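## Task

Carry the tote from the staging bench to the work bench so it rests entirely on the work bench with nothing hanging past its edge. The stand's post is locked in one of its holes by a spring pin that has a pull knob; when the pin is out, the post falls unless something supports it. Letting it fall fails the task, and so can lowering it quickly, even while it is supported. Raise the post three holes (7.6 cm) and lock it there with the pin. Take the wooden block out of the tote and set it on the stand's top plate. One or both robots may be used. At the end, release everything and move the robots away; anything kept in place only by a robot does not count. A robot that falls over or finishes tilted fails the task.

## Robot and tools

Robots: two identical Hello Robot Stretch 3 units, r1 and r2. Each has a two-wheel differential base with a passive rear caster, a lift sliding on a vertical mast, and one telescoping arm that reaches out to the robot's right side, ending in a wrist (yaw, pitch, roll) and a two-finger gripper. The base is 0.33 m long and 0.34 m wide and cannot move sideways; to move the gripper forward or back you drive the base. Turning in place pivots about a point 0.05 m behind the front edge. With the arm pulled in and the wrist folded, a turn sweeps a 0.28 m radius; an unfolded, level wrist sweeps wider.

Frames: the base frame sits on the floor between the drive wheels, x forward, y left, z up. hand_pose is reported in it, located where closed fingertips meet. The odometry frame is the base frame at scene start. Each robot reports only in its own frames, so relative positions between robots come only from images, lidar_m, wrist_depth_mm and head_depth_mm.

execute_actions: argument actions is a list holding one action or none (empty list = just read state and images). The action is an object keyed by "r1" and/or "r2". Per robot:
- base: exactly one of translate_m (metres, -1 to 1, relative drive from the base's last reported position, positive forward) or rotate_rad (radians, -3.2 to 3.2, relative turn in place, positive counter-clockwise seen from above).
- joints: absolute targets by name: lift_m 0 to 1.1 (arm height), arm_m 0 to 0.52 (extension), wrist_yaw_rad -1.345 to 4.42 (0 along the arm, positive toward the front, 3.0 folded over the base), wrist_pitch_rad -1.57 to 0.451 (0 level, negative tips fingers down), wrist_roll_rad -2.911 to 2.911, gripper_m -0.089 to 0.179 (larger is wider; real fingertip gap is 0.007 to 0.025 less, zero below 0.007), head_pan_rad -3.953 to 1.73 (0 forward, -1.57 faces the arm), head_tilt_rad -1.53 to 0.419 (negative down).
- contact_limits: only arm_m, a motor effort percentage 1 to 100 at which the arm motion halts (contact_stop); it also caps holding force until the next action.
All motions in one action start together. Any action lasts at most 15 s. Joints or robots you omit may keep pushing toward old targets. An unknown key or out-of-range number rejects the whole call. cameras picks image sources (r1_/r2_ head_camera, nav_camera, wrist_camera, or all; [] for none). If a result reports a stop, later calls in the same reply do not run.

wait: seconds 0 to 10; nothing new commanded. zoom_image: camera plus region [x0,y0,x1,y1] in pixels of its latest full image, at most 504x504. finished_scene: scene number (1 or 2); irreversible, reports success, starts the next scene.

Results: base_status and joint_status tell how each commanded motion ended: done (base: wheels turned the full amount, slip included), off_target (resting short, possibly still pushing), contact_stop, time_out or torque_fault (target dropped; the joint holds where it stopped unless slack or switched off). on_its_own describes uncommanded parts; its "held at" is the held target, not the position. A lift or arm that stops on contact goes slack until commanded again; a slack lift may sink under load or be pushed up by closing fingers on a surface. motor_effort is percent of maximum, positive toward larger joint values, with the action's peak in brackets; readings carry fixed per-motor bias and noise. Positive wheel effort pushes forward. base_odometry counts wheel turns (slip included); turned_by_wheels and turned_by_imu give turning since the last result; base_tilt gives forward/right lean in degrees with a few degrees of fixed error. lidar_m: 12 ranges in metres, 30-degree sectors starting straight ahead and going counter-clockwise (4th left, 7th behind, 10th right), from a plane 0.17 m up, so it sees table legs, not tops; "-" means nothing seen. Depth grids are 7x7 median depths in mm (wrist 45 to 1000, head 280 to 4000, head grid is sideways).

Speed: the base reaches 0.30 m/s and 1.9 rad/s only with lift_m under 0.30, arm_m under 0.03 and wrist_yaw_rad over 2.54; otherwise 0.10 m/s and 0.63 rad/s.

Gripping: command gripper_m below the object's width to grasp; open at least 0.02 beyond the touch value to let go. Neither the reading nor "done" proves a hold; check images.

Hazards to avoid: robots pressing against each other (fails and ends the run; once bases touch, even millimetres more pushes hard). When both carry one load, their travel can differ by up to 2.5 cm per metre, which can tip a robot. Fold or unfold the wrist only with lift_m 0.32 to 0.95, pitch -0.4, roll near 0; keep pitch at -0.5 or lower when yaw is below -0.4. Arm pushes with the gripper above about 0.45 m can tip the robot; repeated pushes tip it more easily. Don't drive while holding or pressing something fixed, and watch for snags, especially reversing; if tilted, back out in small steps, free the gripper, and drop lift_m to about 0.2. Prolonged strain makes a wrist servo shut off for 10 s.

Each tool is called after "Emit:" as a command line: name --argument value for each argument, lists and objects as JSON in quotes; but a table of rows of numbers goes row by row, as --pt "numbers of a row", without its own name.

## Session

Emit:
execute_actions --actions '[]'

Scene clock: 0.00 s.
r1.base_odometry: x=+0.000 y=+0.000 heading=+0.000 (m, m, rad; r1's odometry frame)
r1.turned_by_wheels: +0.000 (rad since the last result)
r1.turned_by_imu: +0.000 (rad since the last result)
r1.base_tilt: forward=-1.1 right=+1.0 (deg)
r1.lidar_m: 3.03 1.64 1.17 1.10 1.13 1.49 3.58 1.91 1.65 0.96 3.71 1.73
r1.head_depth_mm: 1886 2720 - - 2990 2921 2000 / 1908 2949 - - - 2857 1977 / 1925 2992 - - - 2829 1938 / 1951 2986 - - - 2840 1945 / 1952 3116 - - - 2776 1939 / 1972 3166 - - - 2747 1926 / 1993 3075 3630 3692 3724 2711 1886
r1.base_status: not commanded
r1.joint_positions: lift_m=+0.480 arm_m=-0.003 wrist_yaw_rad=+2.847 wrist_pitch_rad=-0.423 wrist_roll_rad=+0.007 gripper_m=+0.037 head_pan_rad=+0.004 head_tilt_rad=+0.007
r1.joint_status: not commanded
r1.motor_effort: left_wheel=+0 right_wheel=+0 lift_m=+41 arm_m=+0 wrist_yaw_rad=+0 wrist_pitch_rad=+7 wrist_roll_rad=+0 gripper_m=+0 head_pan_rad=+0 head_tilt_rad=+1 (%)
r1.hand_pose: x=+0.0437 y=+0.0718 z=+0.4920 quat_wxyz=(+0.249, +0.708, +0.045, +0.660) (m; r1's base frame)
r1.wrist_depth_mm: 877 943 - - - - - / 920 - - - - - - / - - - - - - - / - - - - - - - / - 933 968 937 926 920 923 / 769 769 - 791 783 778 759 / 683 - 660 680 649 665 665
r2.base_odometry: x=+0.000 y=+0.000 heading=+0.000 (m, m, rad; r2's odometry frame)
r2.turned_by_wheels: +0.000 (rad since the last result)
r2.turned_by_imu: +0.000 (rad since the last result)
r2.base_tilt: forward=+0.1 right=+0.5 (deg)
r2.lidar_m: 2.31 1.81 1.48 3.65 1.13 1.11 2.00 2.10 1.25 1.10 1.10 1.30
r2.head_depth_mm: 1700 1940 1933 1911 1904 1883 1858 / 1712 2334 2424 2387 2378 2299 2194 / 1718 2517 3177 3171 3132 3035 2290 / 1719 2539 - - - 3618 2265 / 1732 2509 - - - 3517 2248 / 1748 2538 - - - 3476 2246 / 1754 2559 - - 3860 3528 2240
r2.base_status: not commanded
r2.joint_positions: lift_m=+0.407 arm_m=+0.000 wrist_yaw_rad=+2.801 wrist_pitch_rad=-0.500 wrist_roll_rad=-0.015 gripper_m=+0.037 head_pan_rad=+0.009 head_tilt_rad=+0.010
r2.joint_status: not commanded
r2.motor_effort: left_wheel=-1 right_wheel=+0 lift_m=+36 arm_m=-1 wrist_yaw_rad=+1 wrist_pitch_rad=+3 wrist_roll_rad=+0 gripper_m=-1 head_pan_rad=+0 head_tilt_rad=+1 (%)
r2.hand_pose: x=+0.0501 y=+0.0566 z=+0.4018 quat_wxyz=(+0.288, +0.700, +0.059, +0.651) (m; r2's base frame)
r2.wrist_depth_mm: - - - - - - - / - - - - - - - / - - - - - - - / - 885 910 900 883 889 900 / 727 753 731 721 727 736 735 / 619 - 629 618 634 614 624 / 529 517 - 538 519 535 535
pictures: r1_head_camera (sideways: a quarter turn clockwise sets it upright), r1_nav_camera (sideways: a quarter turn counterclockwise sets it upright), r1_wrist_camera, r2_head_camera (sideways: a quarter turn clockwise sets it upright), r2_nav_camera (sideways: a quarter turn counterclockwise sets it upright), r2_wrist_camera
Images, in order (width x height): r1_head_camera 896x504, r1_nav_camera 672x504, r1_wrist_camera 644x364, r2_head_camera 896x504, r2_nav_camera 672x504, r2_wrist_camera 644x364.

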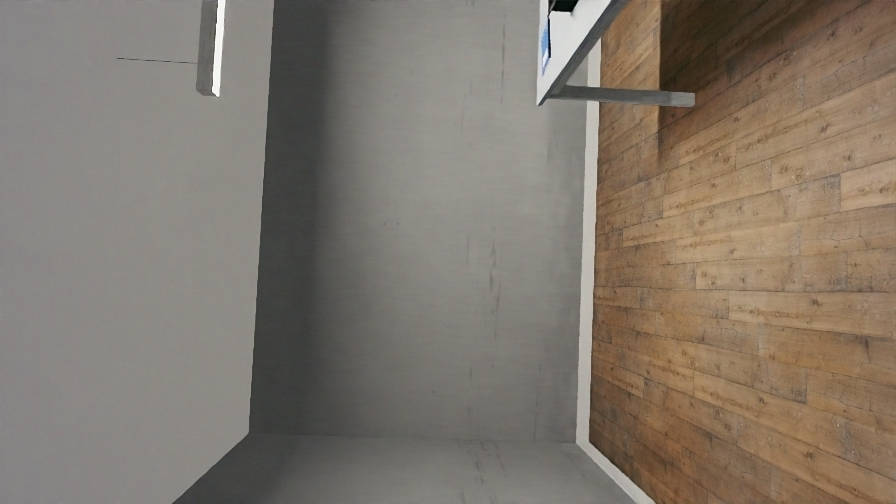

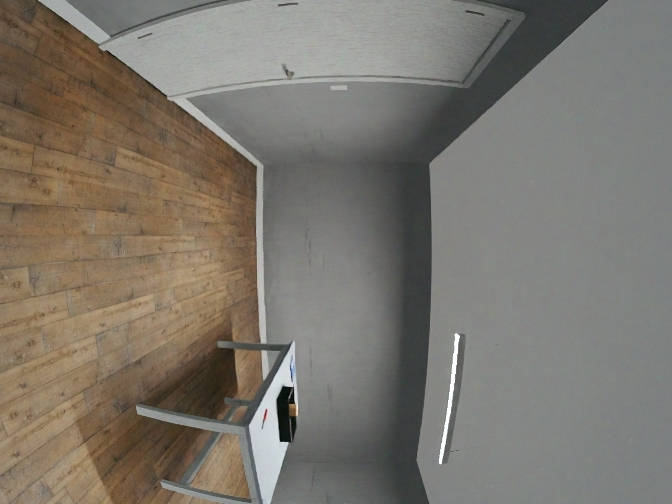

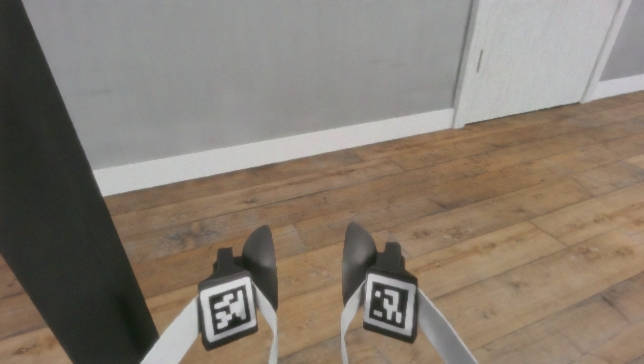

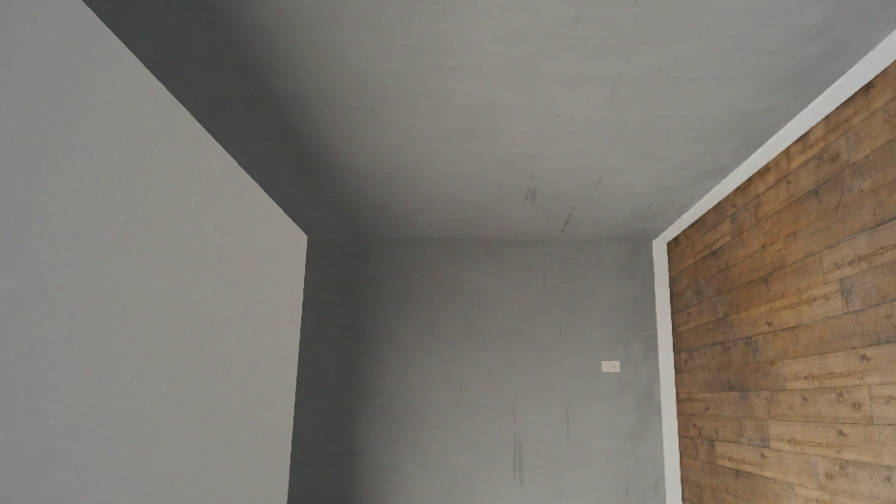

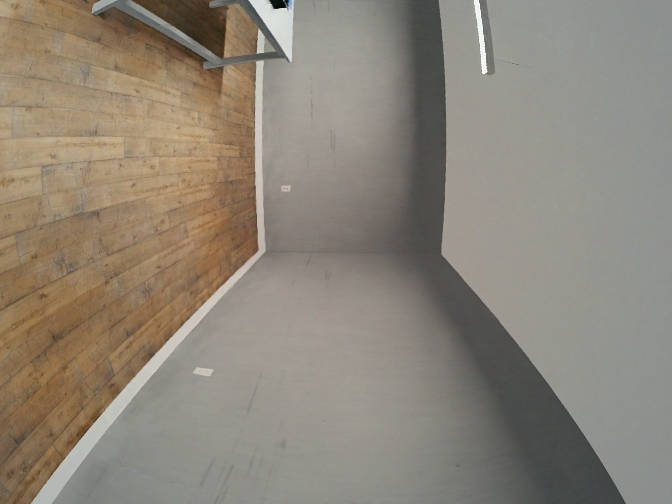

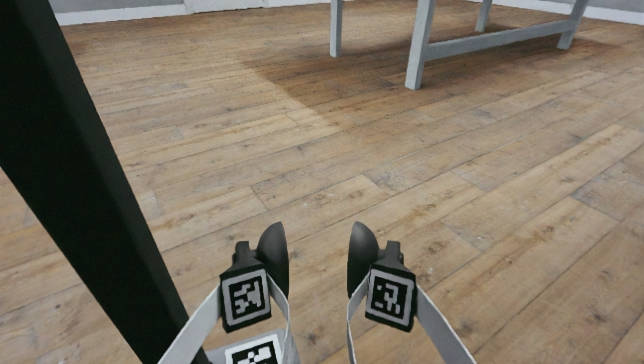

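Emit:
execute_actions --actions '[{"r1":{"joints":{"head_pan_rad":-1.9,"head_tilt_rad":-0.4}},"r2":{"joints":{"head_pan_rad":1.7,"head_tilt_rad":-0.4}}}]' --cameras '["r1_head_camera","r1_nav_camera","r2_head_camera","r2_nav_camera"]'

Scene clock: 3.87 s.
r1.base_odometry: x=+0.000 y=+0.000 heading=+0.000 (m, m, rad; r1's odometry frame)
r1.turned_by_wheels: +0.000 (rad since the last result)
r1.turned_by_imu: +0.001 (rad since the last result)
r1.base_tilt: forward=-1.0 right=+1.0 (deg)
r1.lidar_m: 3.01 1.63 1.17 1.10 1.13 1.49 3.60 1.91 1.65 0.96 3.71 1.73
r1.head_depth_mm: 3735 - - 1364 2136 1616 1312 / 3557 3883 - 1338 2093 1623 1314 / 3435 3714 3964 1248 2037 1611 1308 / 3272 3628 3816 1228 1982 1608 1296 / 3165 3405 3735 1296 1892 1483 1289 / 3046 3305 3581 2699 1958 1583 1282 / 2951 3196 3456 2851 2034 1571 1278
r1.base_status: not commanded
r1.joint_positions: lift_m=+0.480 arm_m=-0.003 wrist_yaw_rad=+2.847 wrist_pitch_rad=-0.423 wrist_roll_rad=+0.007 gripper_m=+0.037 head_pan_rad=-1.893 head_tilt_rad=-0.395
r1.joint_status: all done
r1.motor_effort: left_wheel=+0(1) right_wheel=+0(0) lift_m=+41(41) arm_m=+0(0) wrist_yaw_rad=+0(0) wrist_pitch_rad=+7(7) wrist_roll_rad=+0(0) gripper_m=+0(0) head_pan_rad=-5(61) head_tilt_rad=-3(26) (%)
r1.hand_pose: x=+0.0437 y=+0.0718 z=+0.4920 quat_wxyz=(+0.249, +0.708, +0.045, +0.660) (m; r1's base frame)
r1.wrist_depth_mm: 899 944 - - - - - / 920 - - - - - - / - - - - - - - / - - - - - - - / - 936 975 941 922 907 938 / 783 810 - 778 776 774 784 / 681 - 655 657 654 669 671
r2.base_odometry: x=+0.000 y=+0.000 heading=+0.000 (m, m, rad; r2's odometry frame)
r2.turned_by_wheels: +0.000 (rad since the last result)
r2.turned_by_imu: -0.001 (rad since the last result)
r2.base_tilt: forward=+0.4 right=+0.4 (deg)
r2.lidar_m: 2.32 1.81 1.49 3.67 1.13 1.11 2.01 2.11 1.25 1.10 1.10 1.29
r2.head_depth_mm: 3292 3440 3693 3719 2419 1773 1413 / 3219 3437 3754 3645 2379 1780 1395 / 3196 3480 3681 3705 2379 1750 1397 / 3246 3417 3687 3595 2380 1777 1394 / 3156 3393 3668 3655 2385 1766 1384 / 3141 3314 3622 3326 2354 1748 1390 / 3091 3190 3428 3619 - - -
r2.base_status: not commanded
r2.joint_positions: lift_m=+0.407 arm_m=+0.000 wrist_yaw_rad=+2.801 wrist_pitch_rad=-0.500 wrist_roll_rad=-0.015 gripper_m=+0.037 head_pan_rad=+1.693 head_tilt_rad=-0.395
r2.joint_status: all done
r2.motor_effort: left_wheel=-1(1) right_wheel=+0(0) lift_m=+35(35) arm_m=-1(1) wrist_yaw_rad=+1(0) wrist_pitch_rad=+3(3) wrist_roll_rad=+0(0) gripper_m=+0(0) head_pan_rad=+3(40) head_tilt_rad=-2(27) (%)
r2.hand_pose: x=+0.0501 y=+0.0566 z=+0.4018 quat_wxyz=(+0.288, +0.700, +0.059, +0.651) (m; r2's base frame)
r2.wrist_depth_mm: - - - - - - - / - - - - - - - / - - - - - - - / - 885 881 898 884 908 892 / 715 740 747 725 725 739 727 / 612 - 643 624 632 618 625 / 529 518 - 534 527 532 531
pictures: r1_head_camera (sideways: a quarter turn clockwise sets it upright), r1_nav_camera (sideways: a quarter turn counterclockwise sets it upright), r2_head_camera (sideways: a quarter turn clockwise sets it upright), r2_nav_camera (sideways: a quarter turn counterclockwise sets it upright)
Images, in order (width x height): r1_head_camera 896x504, r1_nav_camera 672x504, r2_head_camera 896x504, r2_nav_camera 672x504.

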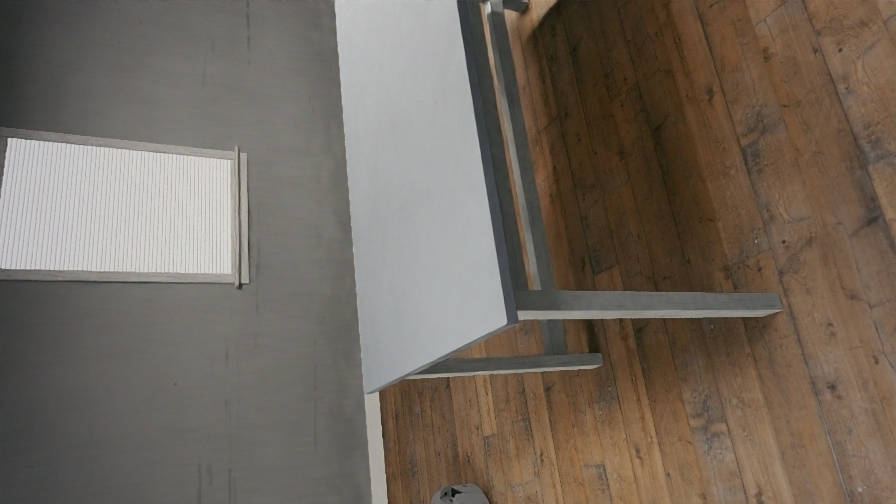

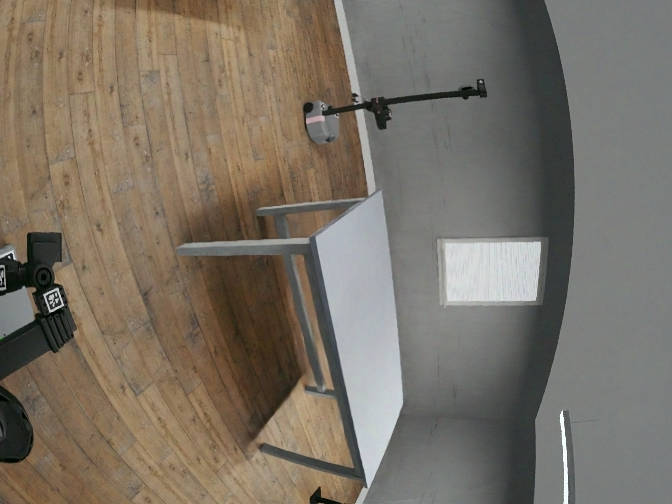

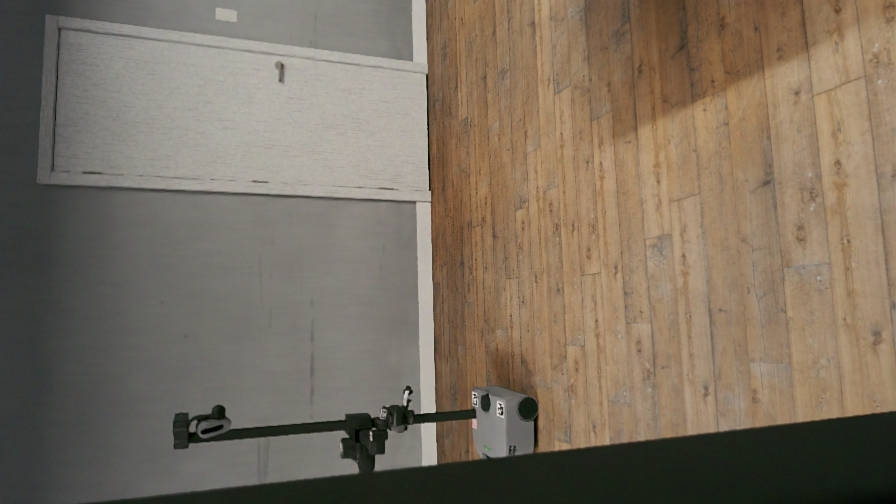

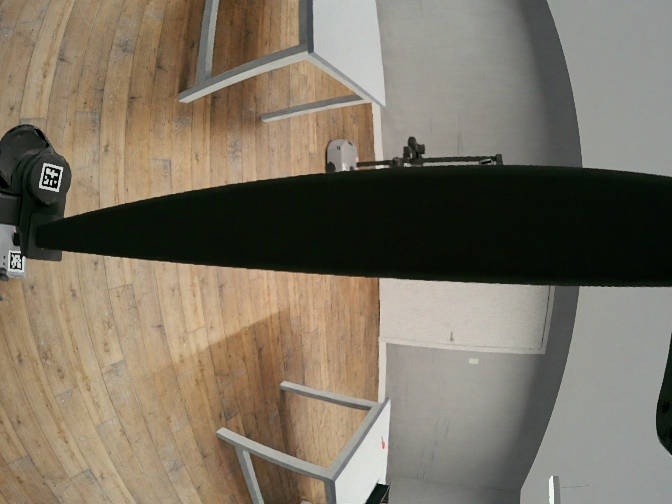

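Emit:
execute_actions --actions '[{"r1":{"joints":{"head_pan_rad":-2.75,"head_tilt_rad":-0.3}},"r2":{"joints":{"head_pan_rad":0.9,"head_tilt_rad":-0.3}}}]' --cameras '["r1_head_camera","r2_head_camera"]'

Scene clock: 7.40 s.
r1.base_odometry: x=+0.000 y=+0.000 heading=+0.000 (m, m, rad; r1's odometry frame)
r1.turned_by_wheels: +0.000 (rad since the last result)
r1.turned_by_imu: +0.001 (rad since the last result)
r1.base_tilt: forward=-1.1 right=+0.9 (deg)
r1.lidar_m: 3.01 1.63 1.17 1.10 1.13 1.49 3.60 1.92 1.65 0.95 3.70 1.73
r1.head_depth_mm: 3516 3751 3926 3736 2434 1774 1398 / 3624 3840 - 3684 2397 1761 1389 / 3809 - - 3647 2364 1744 1380 / 3884 - - 3565 2326 1737 1383 / - - - 3277 2200 1713 1372 / - - - 2840 2318 1711 1364 / - - - 1685 2269 1700 1356
r1.base_status: not commanded
r1.joint_positions: lift_m=+0.480 arm_m=-0.003 wrist_yaw_rad=+2.847 wrist_pitch_rad=-0.423 wrist_roll_rad=+0.007 gripper_m=+0.037 head_pan_rad=-2.743 head_tilt_rad=-0.310
r1.joint_status: all done
r1.motor_effort: left_wheel=+0(1) right_wheel=+0(0) lift_m=+41(41) arm_m=+0(0) wrist_yaw_rad=+1(1) wrist_pitch_rad=+7(7) wrist_roll_rad=+0(0) gripper_m=+0(0) head_pan_rad=-5(56) head_tilt_rad=+3(13) (%)
r1.hand_pose: x=+0.0437 y=+0.0718 z=+0.4920 quat_wxyz=(+0.249, +0.708, +0.045, +0.660) (m; r1's base frame)
r1.wrist_depth_mm: 864 939 - - - - - / 936 - - - - - - / - - - - - - - / - - - - - - - / - 952 988 917 924 934 922 / 772 824 - 768 762 777 765 / 680 - 648 676 647 664 667
r2.base_odometry: x=+0.000 y=+0.000 heading=+0.000 (m, m, rad; r2's odometry frame)
r2.turned_by_wheels: +0.000 (rad since the last result)
r2.turned_by_imu: -0.001 (rad since the last result)
r2.base_tilt: forward=+0.2 right=+0.4 (deg)
r2.lidar_m: 2.31 1.81 1.48 3.66 1.13 1.11 2.01 2.11 1.25 1.10 1.10 1.29
r2.head_depth_mm: 3547 3838 - - 2800 1951 1506 / 3559 - - 3638 2639 1955 1507 / 3668 - - 2170 2761 1979 1507 / 3623 - - 1966 2477 1798 1508 / 3663 - - 1944 2715 1939 1510 / 3699 - - 3538 2572 1958 1506 / 3611 3920 - - 2746 1934 1503
r2.base_status: not commanded
r2.joint_positions: lift_m=+0.407 arm_m=+0.000 wrist_yaw_rad=+2.801 wrist_pitch_rad=-0.500 wrist_roll_rad=-0.015 gripper_m=+0.037 head_pan_rad=+0.907 head_tilt_rad=-0.310
r2.joint_status: all done
r2.motor_effort: left_wheel=-1(1) right_wheel=+0(0) lift_m=+34(35) arm_m=-1(1) wrist_yaw_rad=+1(1) wrist_pitch_rad=+3(3) wrist_roll_rad=+0(0) gripper_m=+0(0) head_pan_rad=-3(37) head_tilt_rad=+5(13) (%)
r2.hand_pose: x=+0.0501 y=+0.0566 z=+0.4018 quat_wxyz=(+0.288, +0.700, +0.059, +0.651) (m; r2's base frame)
r2.wrist_depth_mm: - - - - - - - / - - - - - - - / - - - - - - - / - 873 899 879 882 903 901 / 717 751 733 727 729 720 730 / 614 - 645 616 629 620 619 / 533 531 - 535 526 538 540
pictures: r1_head_camera (sideways: a quarter turn clockwise sets it upright), r2_head_camera (sideways: a quarter turn clockwise sets it upright)
Images, in order (width x height): r1_head_camera 896x504, r2_head_camera 896x504.

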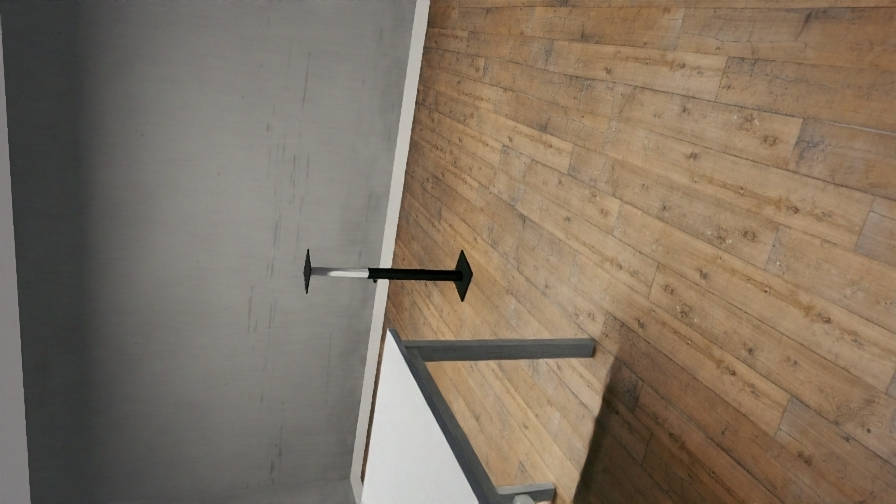

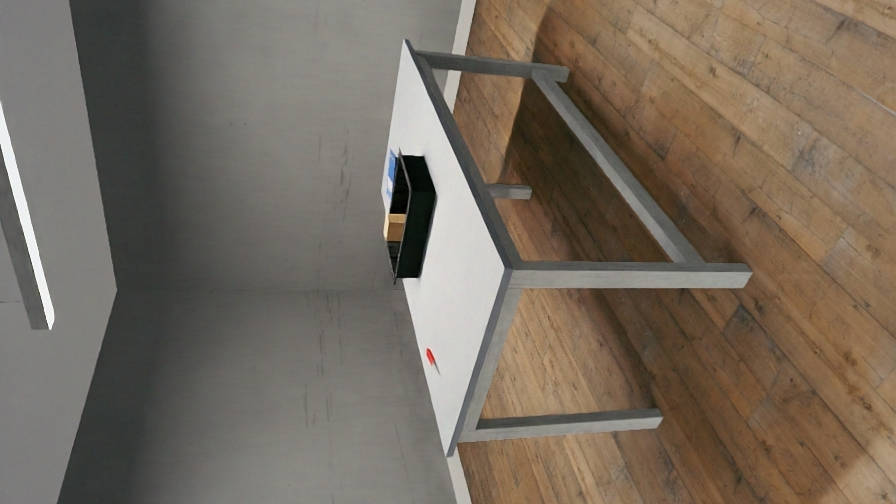

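Emit:
zoom_image --camera "r2_head_camera" --region '[340, 130, 500, 310]'

Emit:
zoom_image --camera "r1_head_camera" --region '[290, 230, 490, 320]'

Region (340, 130, 500, 310) of r2_head_camera's 896x504 image, scaled by 2.800, with more detail than that image has.

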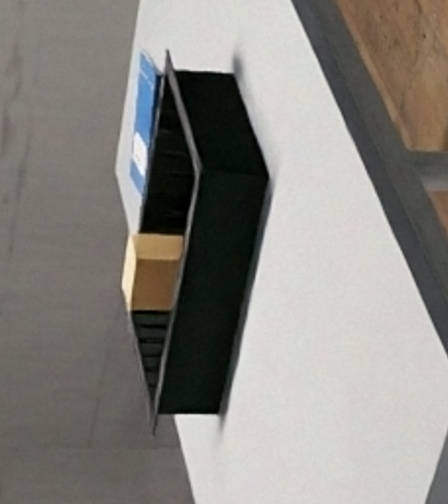

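Region (290, 230, 490, 320) of r1_head_camera's 896x504 image, scaled by 2.520, with more detail than that image has; it fills the top 227 rows of this view, and the rest is white.

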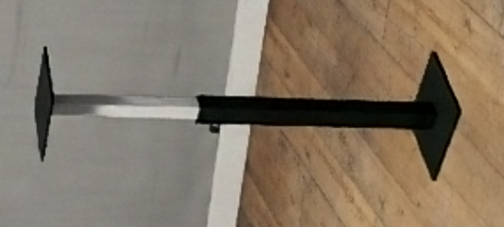

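Emit:
execute_actions --actions '[{"r1":{"joints":{"lift_m":0.28,"wrist_yaw_rad":3.0,"wrist_pitch_rad":-0.4,"head_pan_rad":-0.8,"head_tilt_rad":-0.5}},"r2":{"joints":{"lift_m":0.28,"wrist_yaw_rad":3.0,"wrist_pitch_rad":-0.4,"head_pan_rad":-2.3,"head_tilt_rad":-0.5}}}]' --cameras '[]'

Emit:
execute_actions --actions '[{"r1":{"base":{"rotate_rad":-0.246}},"r2":{"base":{"rotate_rad":-2.607}}}]' --cameras '[]'

Emit:
execute_actions --actions '[{"r1":{"base":{"translate_m":1.0}},"r2":{"base":{"translate_m":-1.0}}}]' --cameras '["r1_head_camera","r2_head_camera","r1_nav_camera","r2_nav_camera"]'

Scene clock: 28.17 s.
r1.base_odometry: x=+0.000 y=+0.000 heading=+0.000 (m, m, rad; r1's odometry frame)
r1.turned_by_wheels: +0.000 (rad since the last result)
r1.turned_by_imu: +0.001 (rad since the last result)
r1.base_tilt: forward=-1.1 right=+1.0 (deg)
r1.lidar_m: 3.01 1.63 1.17 1.10 1.13 1.49 3.57 1.92 1.66 0.96 3.72 1.73
r1.head_depth_mm: 3234 3573 3644 2526 1876 1500 1240 / 3489 3729 3790 2516 1859 1476 1238 / 3756 - 3834 2500 1844 1481 1223 / - - 3273 2400 1838 1476 1219 / - - 3288 2461 1826 1469 1219 / - - 1930 2242 1821 1455 1206 / - - 2972 2396 1809 1450 1211
r1.base_status: not commanded
r1.joint_positions: lift_m=+0.280 arm_m=-0.003 wrist_yaw_rad=+2.997 wrist_pitch_rad=-0.419 wrist_roll_rad=+0.007 gripper_m=+0.037 head_pan_rad=-0.807 head_tilt_rad=-0.494
r1.joint_status: all done
r1.motor_effort: left_wheel=+1(1) right_wheel=+0(0) lift_m=+35(36) arm_m=+0(0) wrist_yaw_rad=+3(4) wrist_pitch_rad=+9(9) wrist_roll_rad=+0(0) gripper_m=+1(0) head_pan_rad=+4(58) head_tilt_rad=-3(18) (%)
r1.hand_pose: x=+0.0111 y=+0.0796 z=+0.2927 quat_wxyz=(+0.197, +0.703, +0.096, +0.677) (m; r1's base frame)
r1.wrist_depth_mm: - 938 - - - - - / 973 - - - - - - / - - - - - - - / 815 - 786 790 791 787 789 / 628 - 664 636 635 619 627 / 544 537 - 530 530 526 527 / 462 464 - - 450 454 456
r2.base_odometry: x=+0.000 y=+0.000 heading=+0.000 (m, m, rad; r2's odometry frame)
r2.turned_by_wheels: +0.000 (rad since the last result)
r2.turned_by_imu: -0.001 (rad since the last result)
r2.base_tilt: forward=+0.2 right=+0.5 (deg)
r2.lidar_m: 2.32 1.80 1.48 3.66 1.13 1.11 2.00 2.11 1.25 1.10 1.10 1.29
r2.head_depth_mm: 2798 3233 3816 2903 2070 1617 1313 / 2236 2548 2902 2946 2078 1602 1300 / 1838 2057 2307 2550 2072 1602 1308 / 1593 1743 1915 2105 2053 1600 1302 / 1402 1521 1640 1793 1900 1585 1301 / 1244 1344 1438 1544 1694 1592 1300 / 1125 1203 1267 1364 1481 1528 1307
r2.base_status: not commanded
r2.joint_positions: lift_m=+0.280 arm_m=+0.000 wrist_yaw_rad=+2.996 wrist_pitch_rad=-0.419 wrist_roll_rad=-0.015 gripper_m=+0.037 head_pan_rad=-2.293 head_tilt_rad=-0.494
r2.joint_status: all done
r2.motor_effort: left_wheel=-1(1) right_wheel=+0(0) lift_m=+26(25) arm_m=+0(1) wrist_yaw_rad=+5(7) wrist_pitch_rad=+5(2) wrist_roll_rad=+0(0) gripper_m=-1(0) head_pan_rad=-3(39) head_tilt_rad=-3(20) (%)
r2.hand_pose: x=+0.0112 y=+0.0774 z=+0.2927 quat_wxyz=(+0.196, +0.695, +0.098, +0.685) (m; r2's base frame)
r2.wrist_depth_mm: - - - - - - - / - - - - - - - / - - - - - - - / 784 770 788 775 782 772 779 / 614 622 648 614 617 616 618 / 509 518 - 530 524 513 519 / 445 - - - 421 438 437
pictures: none
No camera images: the call's "cameras" was empty. Leave "cameras" out to get every camera's image.

Scene clock: 30.90 s.
r1.base_odometry: x=+0.000 y=+0.000 heading=-0.246 (m, m, rad; r1's odometry frame)
r1.turned_by_wheels: -0.246 (rad since the last result)
r1.turned_by_imu: -0.248 (rad since the last result)
r1.base_tilt: forward=-1.1 right=+0.9 (deg)
r1.lidar_m: 1.73 2.37 1.31 1.11 1.10 1.25 2.09 3.10 1.86 0.96 2.54 1.74
r1.head_depth_mm: 2983 3229 3389 2502 1895 1495 1243 / 3149 3448 3569 2513 1883 1492 1233 / 3305 3588 3791 2469 1854 1481 1230 / 3426 3767 3697 2452 1841 1470 1229 / 3596 - 3630 2461 1823 1462 1219 / 3903 - 3403 2312 1822 1458 1214 / - - 3201 2405 1815 1445 1203
r1.base_status: done
r1.joint_positions: lift_m=+0.280 arm_m=-0.003 wrist_yaw_rad=+2.997 wrist_pitch_rad=-0.419 wrist_roll_rad=+0.007 gripper_m=+0.037 head_pan_rad=-0.807 head_tilt_rad=-0.494
r1.joint_status: not commanded
r1.motor_effort: left_wheel=+4(13) right_wheel=-2(9) lift_m=+36(35) arm_m=+0(0) wrist_yaw_rad=+3(3) wrist_pitch_rad=+9(9) wrist_roll_rad=+0(0) gripper_m=+1(0) head_pan_rad=+4(5) head_tilt_rad=-4(3) (%)
r1.hand_pose: x=+0.0110 y=+0.0797 z=+0.2927 quat_wxyz=(+0.197, +0.703, +0.096, +0.677) (m; r1's base frame)
r1.wrist_depth_mm: - 947 - - - - - / 883 - - - - - - / 908 - - - - - - / 803 - 796 803 790 785 770 / 651 - 664 640 630 625 634 / 539 543 - 528 527 531 529 / 469 477 - - 444 457 450
r2.base_odometry: x=+0.000 y=+0.000 heading=-2.607 (m, m, rad; r2's odometry frame)
r2.turned_by_wheels: -2.607 (rad since the last result)
r2.turned_by_imu: -2.594 (rad since the last result)
r2.base_tilt: forward=+0.4 right=+0.4 (deg)
r2.lidar_m: 2.02 1.23 1.10 1.10 1.31 2.43 1.75 1.48 3.66 1.11 1.12 2.09
r2.head_depth_mm: 3997 - 2026 2762 2075 1612 1308 / 3684 - - 2745 2061 1621 1302 / 3608 3968 - 2919 2057 1593 1311 / 3320 3655 3981 2944 2054 1609 1304 / 3247 3591 3790 2877 2060 1595 1304 / 3113 3447 3718 2887 2032 1593 1291 / 3047 3285 3550 2922 2039 1588 1302
r2.base_status: done
r2.joint_positions: lift_m=+0.280 arm_m=+0.000 wrist_yaw_rad=+2.997 wrist_pitch_rad=-0.419 wrist_roll_rad=-0.015 gripper_m=+0.037 head_pan_rad=-2.293 head_tilt_rad=-0.494
r2.joint_status: not commanded
r2.motor_effort: left_wheel=+2(11) right_wheel=-1(4) lift_m=+25(26) arm_m=-1(1) wrist_yaw_rad=+5(5) wrist_pitch_rad=+5(5) wrist_roll_rad=+0(0) gripper_m=+0(0) head_pan_rad=-3(3) head_tilt_rad=-3(3) (%)
r2.hand_pose: x=+0.0111 y=+0.0774 z=+0.2927 quat_wxyz=(+0.196, +0.695, +0.098, +0.685) (m; r2's base frame)
r2.wrist_depth_mm: - - - - - 923 918 / - - - - - - 979 / - - - - - - - / 780 778 769 774 786 781 792 / 619 611 640 622 615 623 623 / 510 515 - 528 523 516 515 / 446 - - - 424 437 439
pictures: none
No camera images: the call's "cameras" was empty. Leave "cameras" out to get every camera's image.

Scene clock: 36.00 s.
r1.base_odometry: x=+0.970 y=-0.243 heading=-0.246 (m, m, rad; r1's odometry frame)
r1.turned_by_wheels: +0.000 (rad since the last result)
r1.turned_by_imu: -0.003 (rad since the last result)
r1.base_tilt: forward=-1.1 right=+1.0 (deg)
r1.lidar_m: 2.03 3.01 1.64 1.38 1.40 1.59 2.63 1.36 1.37 3.33 1.36 0.81
r1.head_depth_mm: 2683 2924 3183 2523 1874 1487 1239 / 2827 3150 3312 2105 1856 1489 1239 / 3041 3292 3421 2266 1852 1478 1236 / 3187 3492 3604 2159 1784 1475 1229 / 3348 3716 1514 1110 1831 1420 1223 / 3515 3983 1509 1001 1648 1408 1217 / 3697 - 1430 1044 1814 1446 1210
r1.base_status: done
r1.joint_positions: lift_m=+0.280 arm_m=-0.003 wrist_yaw_rad=+2.998 wrist_pitch_rad=-0.418 wrist_roll_rad=+0.007 gripper_m=+0.037 head_pan_rad=-0.807 head_tilt_rad=-0.494
r1.joint_status: not commanded
r1.motor_effort: left_wheel=+3(16) right_wheel=-3(6) lift_m=+36(35) arm_m=+0(0) wrist_yaw_rad=+2(3) wrist_pitch_rad=+9(9) wrist_roll_rad=+0(0) gripper_m=+0(0) head_pan_rad=+4(5) head_tilt_rad=-2(4) (%)
r1.hand_pose: x=+0.0109 y=+0.0797 z=+0.2928 quat_wxyz=(+0.197, +0.703, +0.096, +0.677) (m; r1's base frame)
r1.wrist_depth_mm: - - - - - - - / - - - - - - - / - - - - - - - / 804 - 804 787 811 792 784 / 645 - 671 636 633 634 637 / 543 547 - 520 532 530 532 / 465 473 - - 446 460 455
r2.base_odometry: x=+0.860 y=+0.510 heading=-2.607 (m, m, rad; r2's odometry frame)
r2.turned_by_wheels: +0.000 (rad since the last result)
r2.turned_by_imu: +0.000 (rad since the last result)
r2.base_tilt: forward=+0.3 right=+0.4 (deg)
r2.lidar_m: 2.59 1.58 1.41 1.41 1.69 3.14 1.17 0.72 0.66 1.94 2.00 1.66
r2.head_depth_mm: 3614 3930 - 1147 1832 1605 1314 / 3439 3710 4000 1199 978 1602 1247 / 3238 3570 3857 1194 928 1599 1236 / 3128 3409 3745 1186 869 1601 1241 / 2976 3236 3559 1189 881 1450 1232 / 2870 3063 3459 1338 1828 1589 1294 / 2741 2951 3208 2844 2041 1585 1299
r2.base_status: done
r2.joint_positions: lift_m=+0.280 arm_m=+0.000 wrist_yaw_rad=+2.997 wrist_pitch_rad=-0.419 wrist_roll_rad=-0.015 gripper_m=+0.037 head_pan_rad=-2.293 head_tilt_rad=-0.494
r2.joint_status: not commanded
r2.motor_effort: left_wheel=+2(6) right_wheel=-1(7) lift_m=+26(26) arm_m=-1(1) wrist_yaw_rad=+4(5) wrist_pitch_rad=+5(5) wrist_roll_rad=+0(0) gripper_m=+1(0) head_pan_rad=-3(3) head_tilt_rad=-3(3) (%)
r2.hand_pose: x=+0.0110 y=+0.0775 z=+0.2928 quat_wxyz=(+0.196, +0.695, +0.098, +0.685) (m; r2's base frame)
r2.wrist_depth_mm: - - - - - - - / - - - - - - - / - - - - - - - / 784 783 778 790 784 782 790 / 622 615 637 615 617 625 625 / 509 514 - 526 523 513 510 / 448 - - - 427 436 439
pictures: r1_head_camera (sideways: a quarter turn clockwise sets it upright), r1_nav_camera (sideways: a quarter turn counterclockwise sets it upright), r2_head_camera (sideways: a quarter turn clockwise sets it upright), r2_nav_camera (sideways: a quarter turn counterclockwise sets it upright)
Images, in order (width x height): r1_head_camera 896x504, r1_nav_camera 672x504, r2_head_camera 896x504, r2_nav_camera 672x504.

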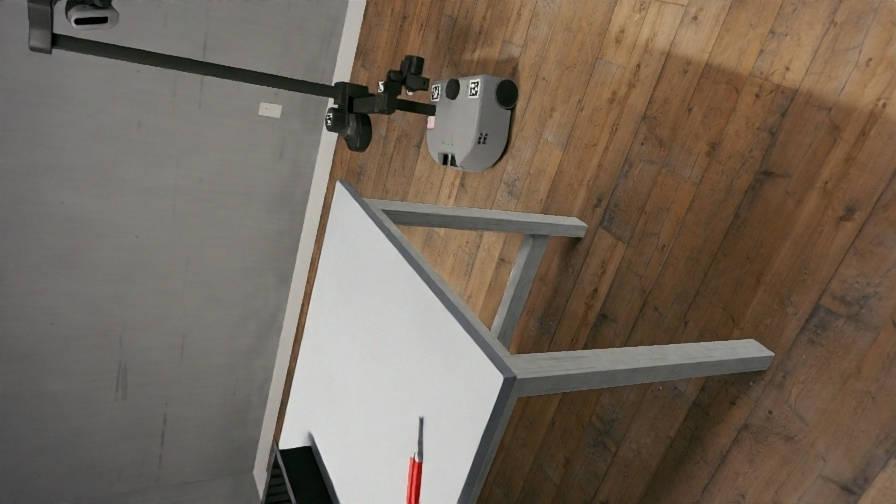

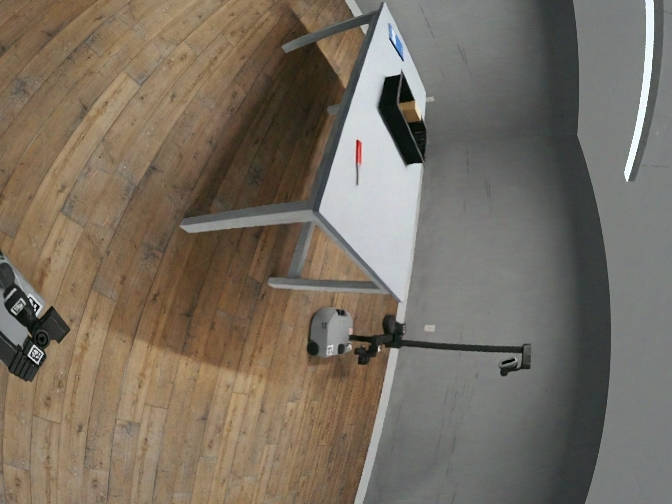

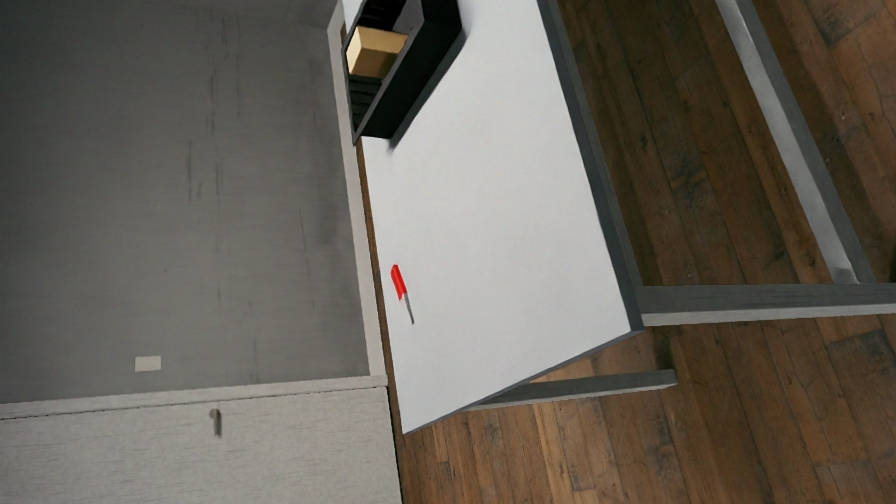

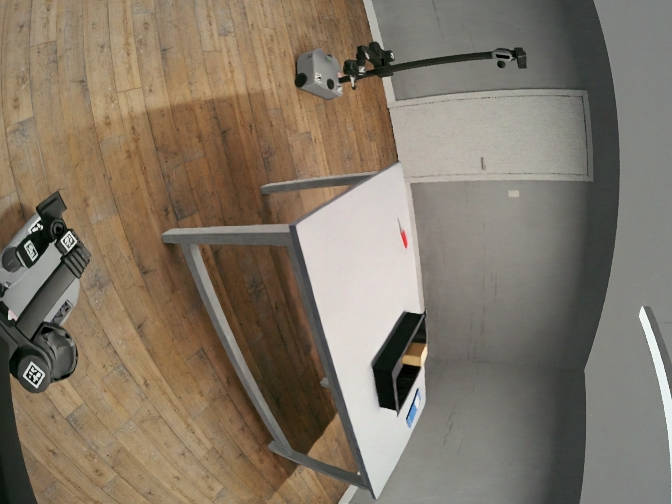

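Emit:
execute_actions --actions '[{"r1":{"base":{"translate_m":0.95}},"r2":{"base":{"translate_m":-0.8}}}]' --cameras '[]'

Emit:
execute_actions --actions '[{"r1":{"base":{"rotate_rad":0.29}},"r2":{"base":{"rotate_rad":-0.313}}}]' --cameras '[]'

Emit:
execute_actions --actions '[{"r1":{"base":{"translate_m":0.35},"joints":{"lift_m":0.93,"head_pan_rad":-1.57,"head_tilt_rad":-0.65}},"r2":{"base":{"translate_m":-0.2},"joints":{"lift_m":0.93,"head_pan_rad":-1.57,"head_tilt_rad":-0.65}}}]' --cameras '["r1_head_camera","r2_head_camera","r1_nav_camera","r2_nav_camera"]'

Scene clock: 46.17 s.
r1.base_odometry: x=+1.891 y=-0.474 heading=-0.246 (m, m, rad; r1's odometry frame)
r1.turned_by_wheels: +0.000 (rad since the last result)
r1.turned_by_imu: -0.002 (rad since the last result)
r1.base_tilt: forward=-1.0 right=+0.9 (deg)
r1.lidar_m: 1.08 2.61 2.01 1.66 1.67 1.90 3.13 2.14 0.48 0.99 0.98 1.11
r1.head_depth_mm: 2446 2684 2960 1044 775 616 512 / 2614 2855 3087 1031 770 614 511 / 2783 3008 3235 969 764 612 533 / 2874 3144 3435 970 697 610 1141 / 3068 3302 3575 916 708 605 1189 / 3204 3591 3597 998 726 639 1215 / 3045 3298 3284 995 746 1340 1210
r1.base_status: done
r1.joint_positions: lift_m=+0.280 arm_m=-0.003 wrist_yaw_rad=+2.998 wrist_pitch_rad=-0.418 wrist_roll_rad=+0.007 gripper_m=+0.037 head_pan_rad=-0.807 head_tilt_rad=-0.494
r1.joint_status: not commanded
r1.motor_effort: left_wheel=+3(14) right_wheel=-3(5) lift_m=+35(36) arm_m=+0(1) wrist_yaw_rad=+2(3) wrist_pitch_rad=+9(9) wrist_roll_rad=+0(0) gripper_m=+0(0) head_pan_rad=+4(4) head_tilt_rad=-3(4) (%)
r1.hand_pose: x=+0.0109 y=+0.0797 z=+0.2928 quat_wxyz=(+0.197, +0.703, +0.096, +0.677) (m; r1's base frame)
r1.wrist_depth_mm: - - - - - - - / - - - - - - - / - - - - - - - / 807 - 782 790 795 791 784 / 641 - 669 642 639 631 626 / 527 533 - 526 525 538 530 / 469 478 - - 441 453 449
r2.base_odometry: x=+1.549 y=+0.918 heading=-2.607 (m, m, rad; r2's odometry frame)
r2.turned_by_wheels: +0.000 (rad since the last result)
r2.turned_by_imu: -0.001 (rad since the last result)
r2.base_tilt: forward=+0.4 right=+0.4 (deg)
r2.lidar_m: 3.03 1.86 1.65 1.66 1.98 2.45 0.71 0.44 0.39 0.39 0.46 2.33
r2.head_depth_mm: 3131 3280 3493 1212 855 687 1310 / 3149 3415 3758 1192 856 662 1308 / 2988 3262 3626 1201 849 662 1239 / 2879 3136 3406 1193 757 659 585 / 2773 3004 3256 1056 844 657 566 / 2624 2872 3149 1009 845 656 537 / 2559 2759 2913 2868 801 653 535
r2.base_status: done
r2.joint_positions: lift_m=+0.280 arm_m=+0.000 wrist_yaw_rad=+2.997 wrist_pitch_rad=-0.419 wrist_roll_rad=-0.015 gripper_m=+0.037 head_pan_rad=-2.293 head_tilt_rad=-0.494
r2.joint_status: not commanded
r2.motor_effort: left_wheel=+2(5) right_wheel=-2(7) lift_m=+27(26) arm_m=-1(1) wrist_yaw_rad=+4(4) wrist_pitch_rad=+5(5) wrist_roll_rad=+0(0) gripper_m=+0(0) head_pan_rad=-3(3) head_tilt_rad=-2(3) (%)
r2.hand_pose: x=+0.0110 y=+0.0775 z=+0.2928 quat_wxyz=(+0.196, +0.695, +0.098, +0.685) (m; r2's base frame)
r2.wrist_depth_mm: - - - - - - - / - - - - - - - / - - - - - - - / 779 782 782 784 784 795 781 / 612 628 648 633 622 616 618 / 515 508 - 533 521 517 512 / 450 - - - 422 433 435
pictures: none
No camera images: the call's "cameras" was empty. Leave "cameras" out to get every camera's image.

Scene clock: 47.63 s.
r1.base_odometry: x=+1.891 y=-0.474 heading=+0.044 (m, m, rad; r1's odometry frame)
r1.turned_by_wheels: +0.290 (rad since the last result)
r1.turned_by_imu: +0.294 (rad since the last result)
r1.base_tilt: forward=-1.1 right=+0.9 (deg)
r1.lidar_m: 2.61 2.44 1.76 1.66 1.72 2.36 2.14 0.49 0.48 0.98 1.02 1.09
r1.head_depth_mm: 2777 2960 3178 952 737 618 513 / 3053 3243 3475 945 696 614 522 / 3229 3545 3629 916 715 611 1173 / 3167 3545 3617 1021 753 628 1221 / 2834 3201 3299 1011 756 1379 1216 / 2638 2835 3065 1005 805 1451 1218 / 2407 2636 2799 993 1678 1417 1217
r1.base_status: done
r1.joint_positions: lift_m=+0.280 arm_m=-0.003 wrist_yaw_rad=+2.998 wrist_pitch_rad=-0.418 wrist_roll_rad=+0.007 gripper_m=+0.037 head_pan_rad=-0.807 head_tilt_rad=-0.494
r1.joint_status: not commanded
r1.motor_effort: left_wheel=-3(11) right_wheel=+2(7) lift_m=+36(36) arm_m=+0(0) wrist_yaw_rad=+2(2) wrist_pitch_rad=+9(9) wrist_roll_rad=+0(0) gripper_m=+0(1) head_pan_rad=+5(4) head_tilt_rad=-4(3) (%)
r1.hand_pose: x=+0.0109 y=+0.0797 z=+0.2928 quat_wxyz=(+0.197, +0.703, +0.096, +0.677) (m; r1's base frame)
r1.wrist_depth_mm: - - - - - - - / - - - - - - - / - - - - - - - / 827 - 791 800 786 770 790 / 646 - 659 642 635 626 627 / 542 532 - 532 541 528 527 / 465 472 - - 439 453 453
r2.base_odometry: x=+1.549 y=+0.918 heading=-2.919 (m, m, rad; r2's odometry frame)
r2.turned_by_wheels: -0.313 (rad since the last result)
r2.turned_by_imu: -0.312 (rad since the last result)
r2.base_tilt: forward=+0.4 right=+0.4 (deg)
r2.lidar_m: 2.33 2.33 1.71 1.65 1.72 2.36 2.44 0.55 0.40 0.39 0.40 0.55
r2.head_depth_mm: 2346 2521 2675 2809 979 1468 1304 / 2558 2745 2928 2927 855 1597 1246 / 2859 3095 3318 1199 851 1457 1301 / 3164 3398 3700 1175 853 683 1299 / 3207 3524 3781 1191 847 657 1231 / 3011 3291 3519 1181 765 657 567 / 2837 2959 3245 1185 808 654 534
r2.base_status: done
r2.joint_positions: lift_m=+0.280 arm_m=+0.000 wrist_yaw_rad=+2.997 wrist_pitch_rad=-0.419 wrist_roll_rad=-0.015 gripper_m=+0.037 head_pan_rad=-2.293 head_tilt_rad=-0.495
r2.joint_status: not commanded
r2.motor_effort: left_wheel=+2(8) right_wheel=-1(6) lift_m=+26(26) arm_m=+0(1) wrist_yaw_rad=+4(4) wrist_pitch_rad=+5(5) wrist_roll_rad=+0(1) gripper_m=+0(0) head_pan_rad=-3(3) head_tilt_rad=-2(2) (%)
r2.hand_pose: x=+0.0110 y=+0.0775 z=+0.2928 quat_wxyz=(+0.196, +0.695, +0.098, +0.685) (m; r2's base frame)
r2.wrist_depth_mm: - - - - - - - / - - - - - - - / - - - - - - - / 770 781 799 780 788 800 793 / 619 621 645 615 617 615 629 / 510 514 - 533 517 514 517 / 450 - - - 420 438 438
pictures: none
No camera images: the call's "cameras" was empty. Leave "cameras" out to get every camera's image.

Scene clock: 54.37 s.
r1.base_odometry: x=+2.241 y=-0.459 heading=+0.044 (m, m, rad; r1's odometry frame)
r1.turned_by_wheels: +0.000 (rad since the last result)
r1.turned_by_imu: +0.000 (rad since the last result)
r1.base_tilt: forward=-1.1 right=+0.9 (deg)
r1.lidar_m: 2.26 2.33 1.77 1.68 1.73 2.36 2.49 0.77 1.02 0.98 1.01 0.76
r1.head_depth_mm: 2555 2884 1114 835 - - 1136 / 2581 2900 1108 829 682 - 1130 / 2586 2918 953 790 656 - - / 2441 2898 946 705 654 - - / 1197 2863 954 784 655 - 1126 / 2617 2938 1071 782 651 570 1140 / 2590 2957 1069 806 648 569 1137
r1.base_status: done
r1.joint_positions: lift_m=+0.930 arm_m=-0.003 wrist_yaw_rad=+2.998 wrist_pitch_rad=-0.418 wrist_roll_rad=+0.007 gripper_m=+0.037 head_pan_rad=-1.563 head_tilt_rad=-0.642
r1.joint_status: all done
r1.motor_effort: left_wheel=-3(15) right_wheel=+2(8) lift_m=+46(50) arm_m=+0(0) wrist_yaw_rad=+2(3) wrist_pitch_rad=+9(9) wrist_roll_rad=+0(0) gripper_m=+0(0) head_pan_rad=-5(56) head_tilt_rad=-5(18) (%)
r1.hand_pose: x=+0.0109 y=+0.0797 z=+0.9425 quat_wxyz=(+0.197, +0.703, +0.096, +0.677) (m; r1's base frame)
r1.wrist_depth_mm: - - - - - - - / - - - - - - - / - - - - - - - / - - - - - - - / - - - - - - - / - - - - - - - / - - - - - - -
r2.base_odometry: x=+1.744 y=+0.962 heading=-2.919 (m, m, rad; r2's odometry frame)
r2.turned_by_wheels: +0.000 (rad since the last result)
r2.turned_by_imu: -0.001 (rad since the last result)
r2.base_tilt: forward=+0.1 right=+0.4 (deg)
r2.lidar_m: 2.53 2.33 1.72 1.66 1.72 2.32 2.25 0.55 0.40 0.39 0.40 0.55
r2.head_depth_mm: 2644 2925 3119 932 754 - 1148 / 2607 2928 3194 928 741 - 1151 / 2656 2947 3127 855 693 - - / 2593 2883 3134 860 689 - - / 1254 2877 2975 878 689 - - / 2569 2892 3118 847 691 597 1149 / 2634 2942 3117 911 709 594 1192
r2.base_status: done
r2.joint_positions: lift_m=+0.930 arm_m=+0.000 wrist_yaw_rad=+2.997 wrist_pitch_rad=-0.418 wrist_roll_rad=-0.015 gripper_m=+0.037 head_pan_rad=-1.577 head_tilt_rad=-0.642
r2.joint_status: all done
r2.motor_effort: left_wheel=+1(8) right_wheel=-1(6) lift_m=+44(46) arm_m=-1(1) wrist_yaw_rad=+4(4) wrist_pitch_rad=+5(5) wrist_roll_rad=+0(0) gripper_m=+0(0) head_pan_rad=+3(37) head_tilt_rad=-5(18) (%)
r2.hand_pose: x=+0.0110 y=+0.0775 z=+0.9423 quat_wxyz=(+0.196, +0.695, +0.098, +0.685) (m; r2's base frame)
r2.wrist_depth_mm: - - - - - - - / - - - - - - - / - - - - - - - / - - - - - - - / - - - - - - - / - - - - - - - / - - - - - - -
pictures: r1_head_camera (sideways: a quarter turn clockwise sets it upright), r1_nav_camera (sideways: a quarter turn counterclockwise sets it upright), r2_head_camera (sideways: a quarter turn clockwise sets it upright), r2_nav_camera (sideways: a quarter turn counterclockwise sets it upright)
Images, in order (width x height): r1_head_camera 896x504, r1_nav_camera 672x504, r2_head_camera 896x504, r2_nav_camera 672x504.

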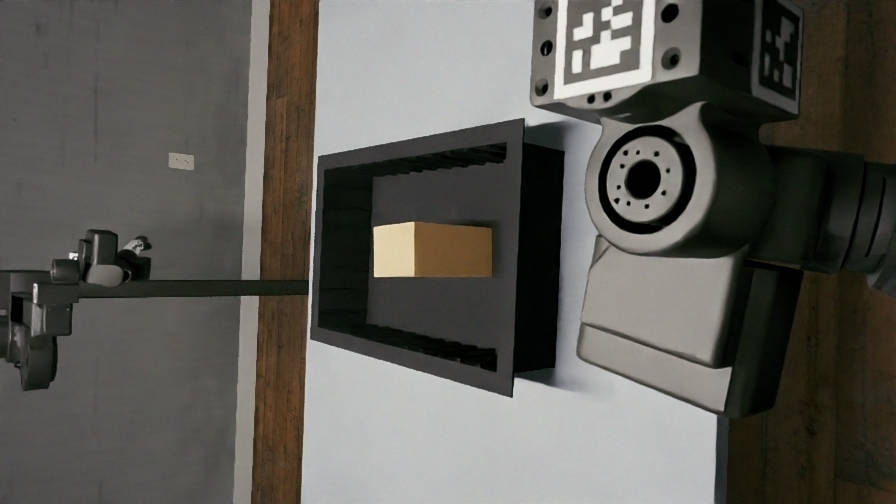

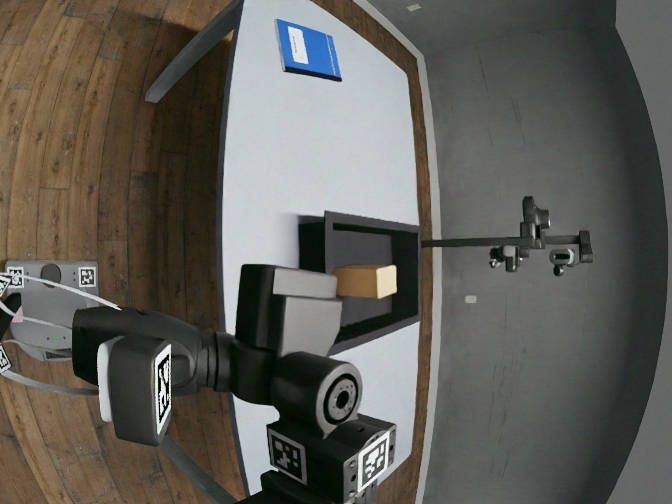

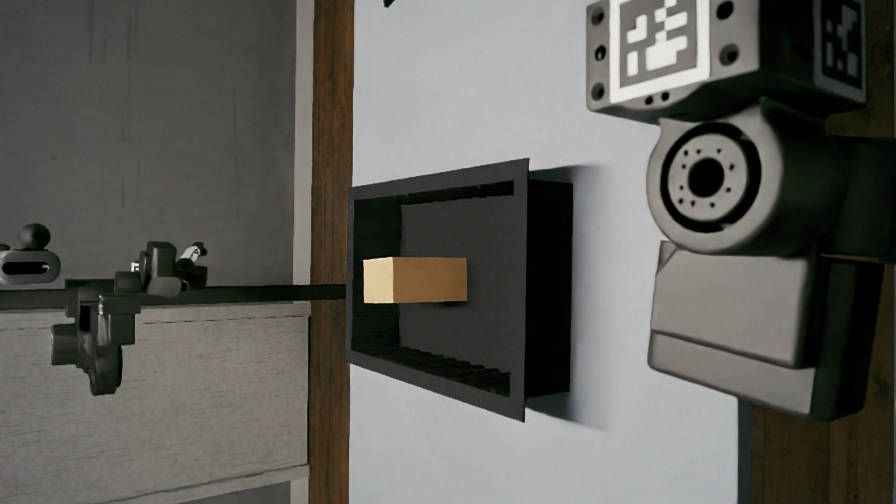

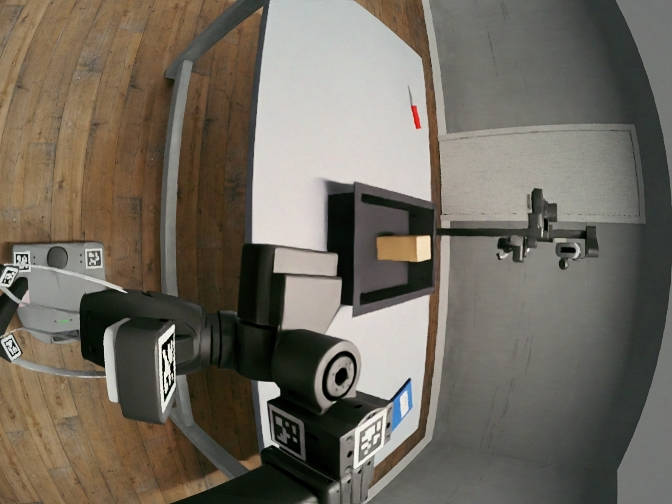

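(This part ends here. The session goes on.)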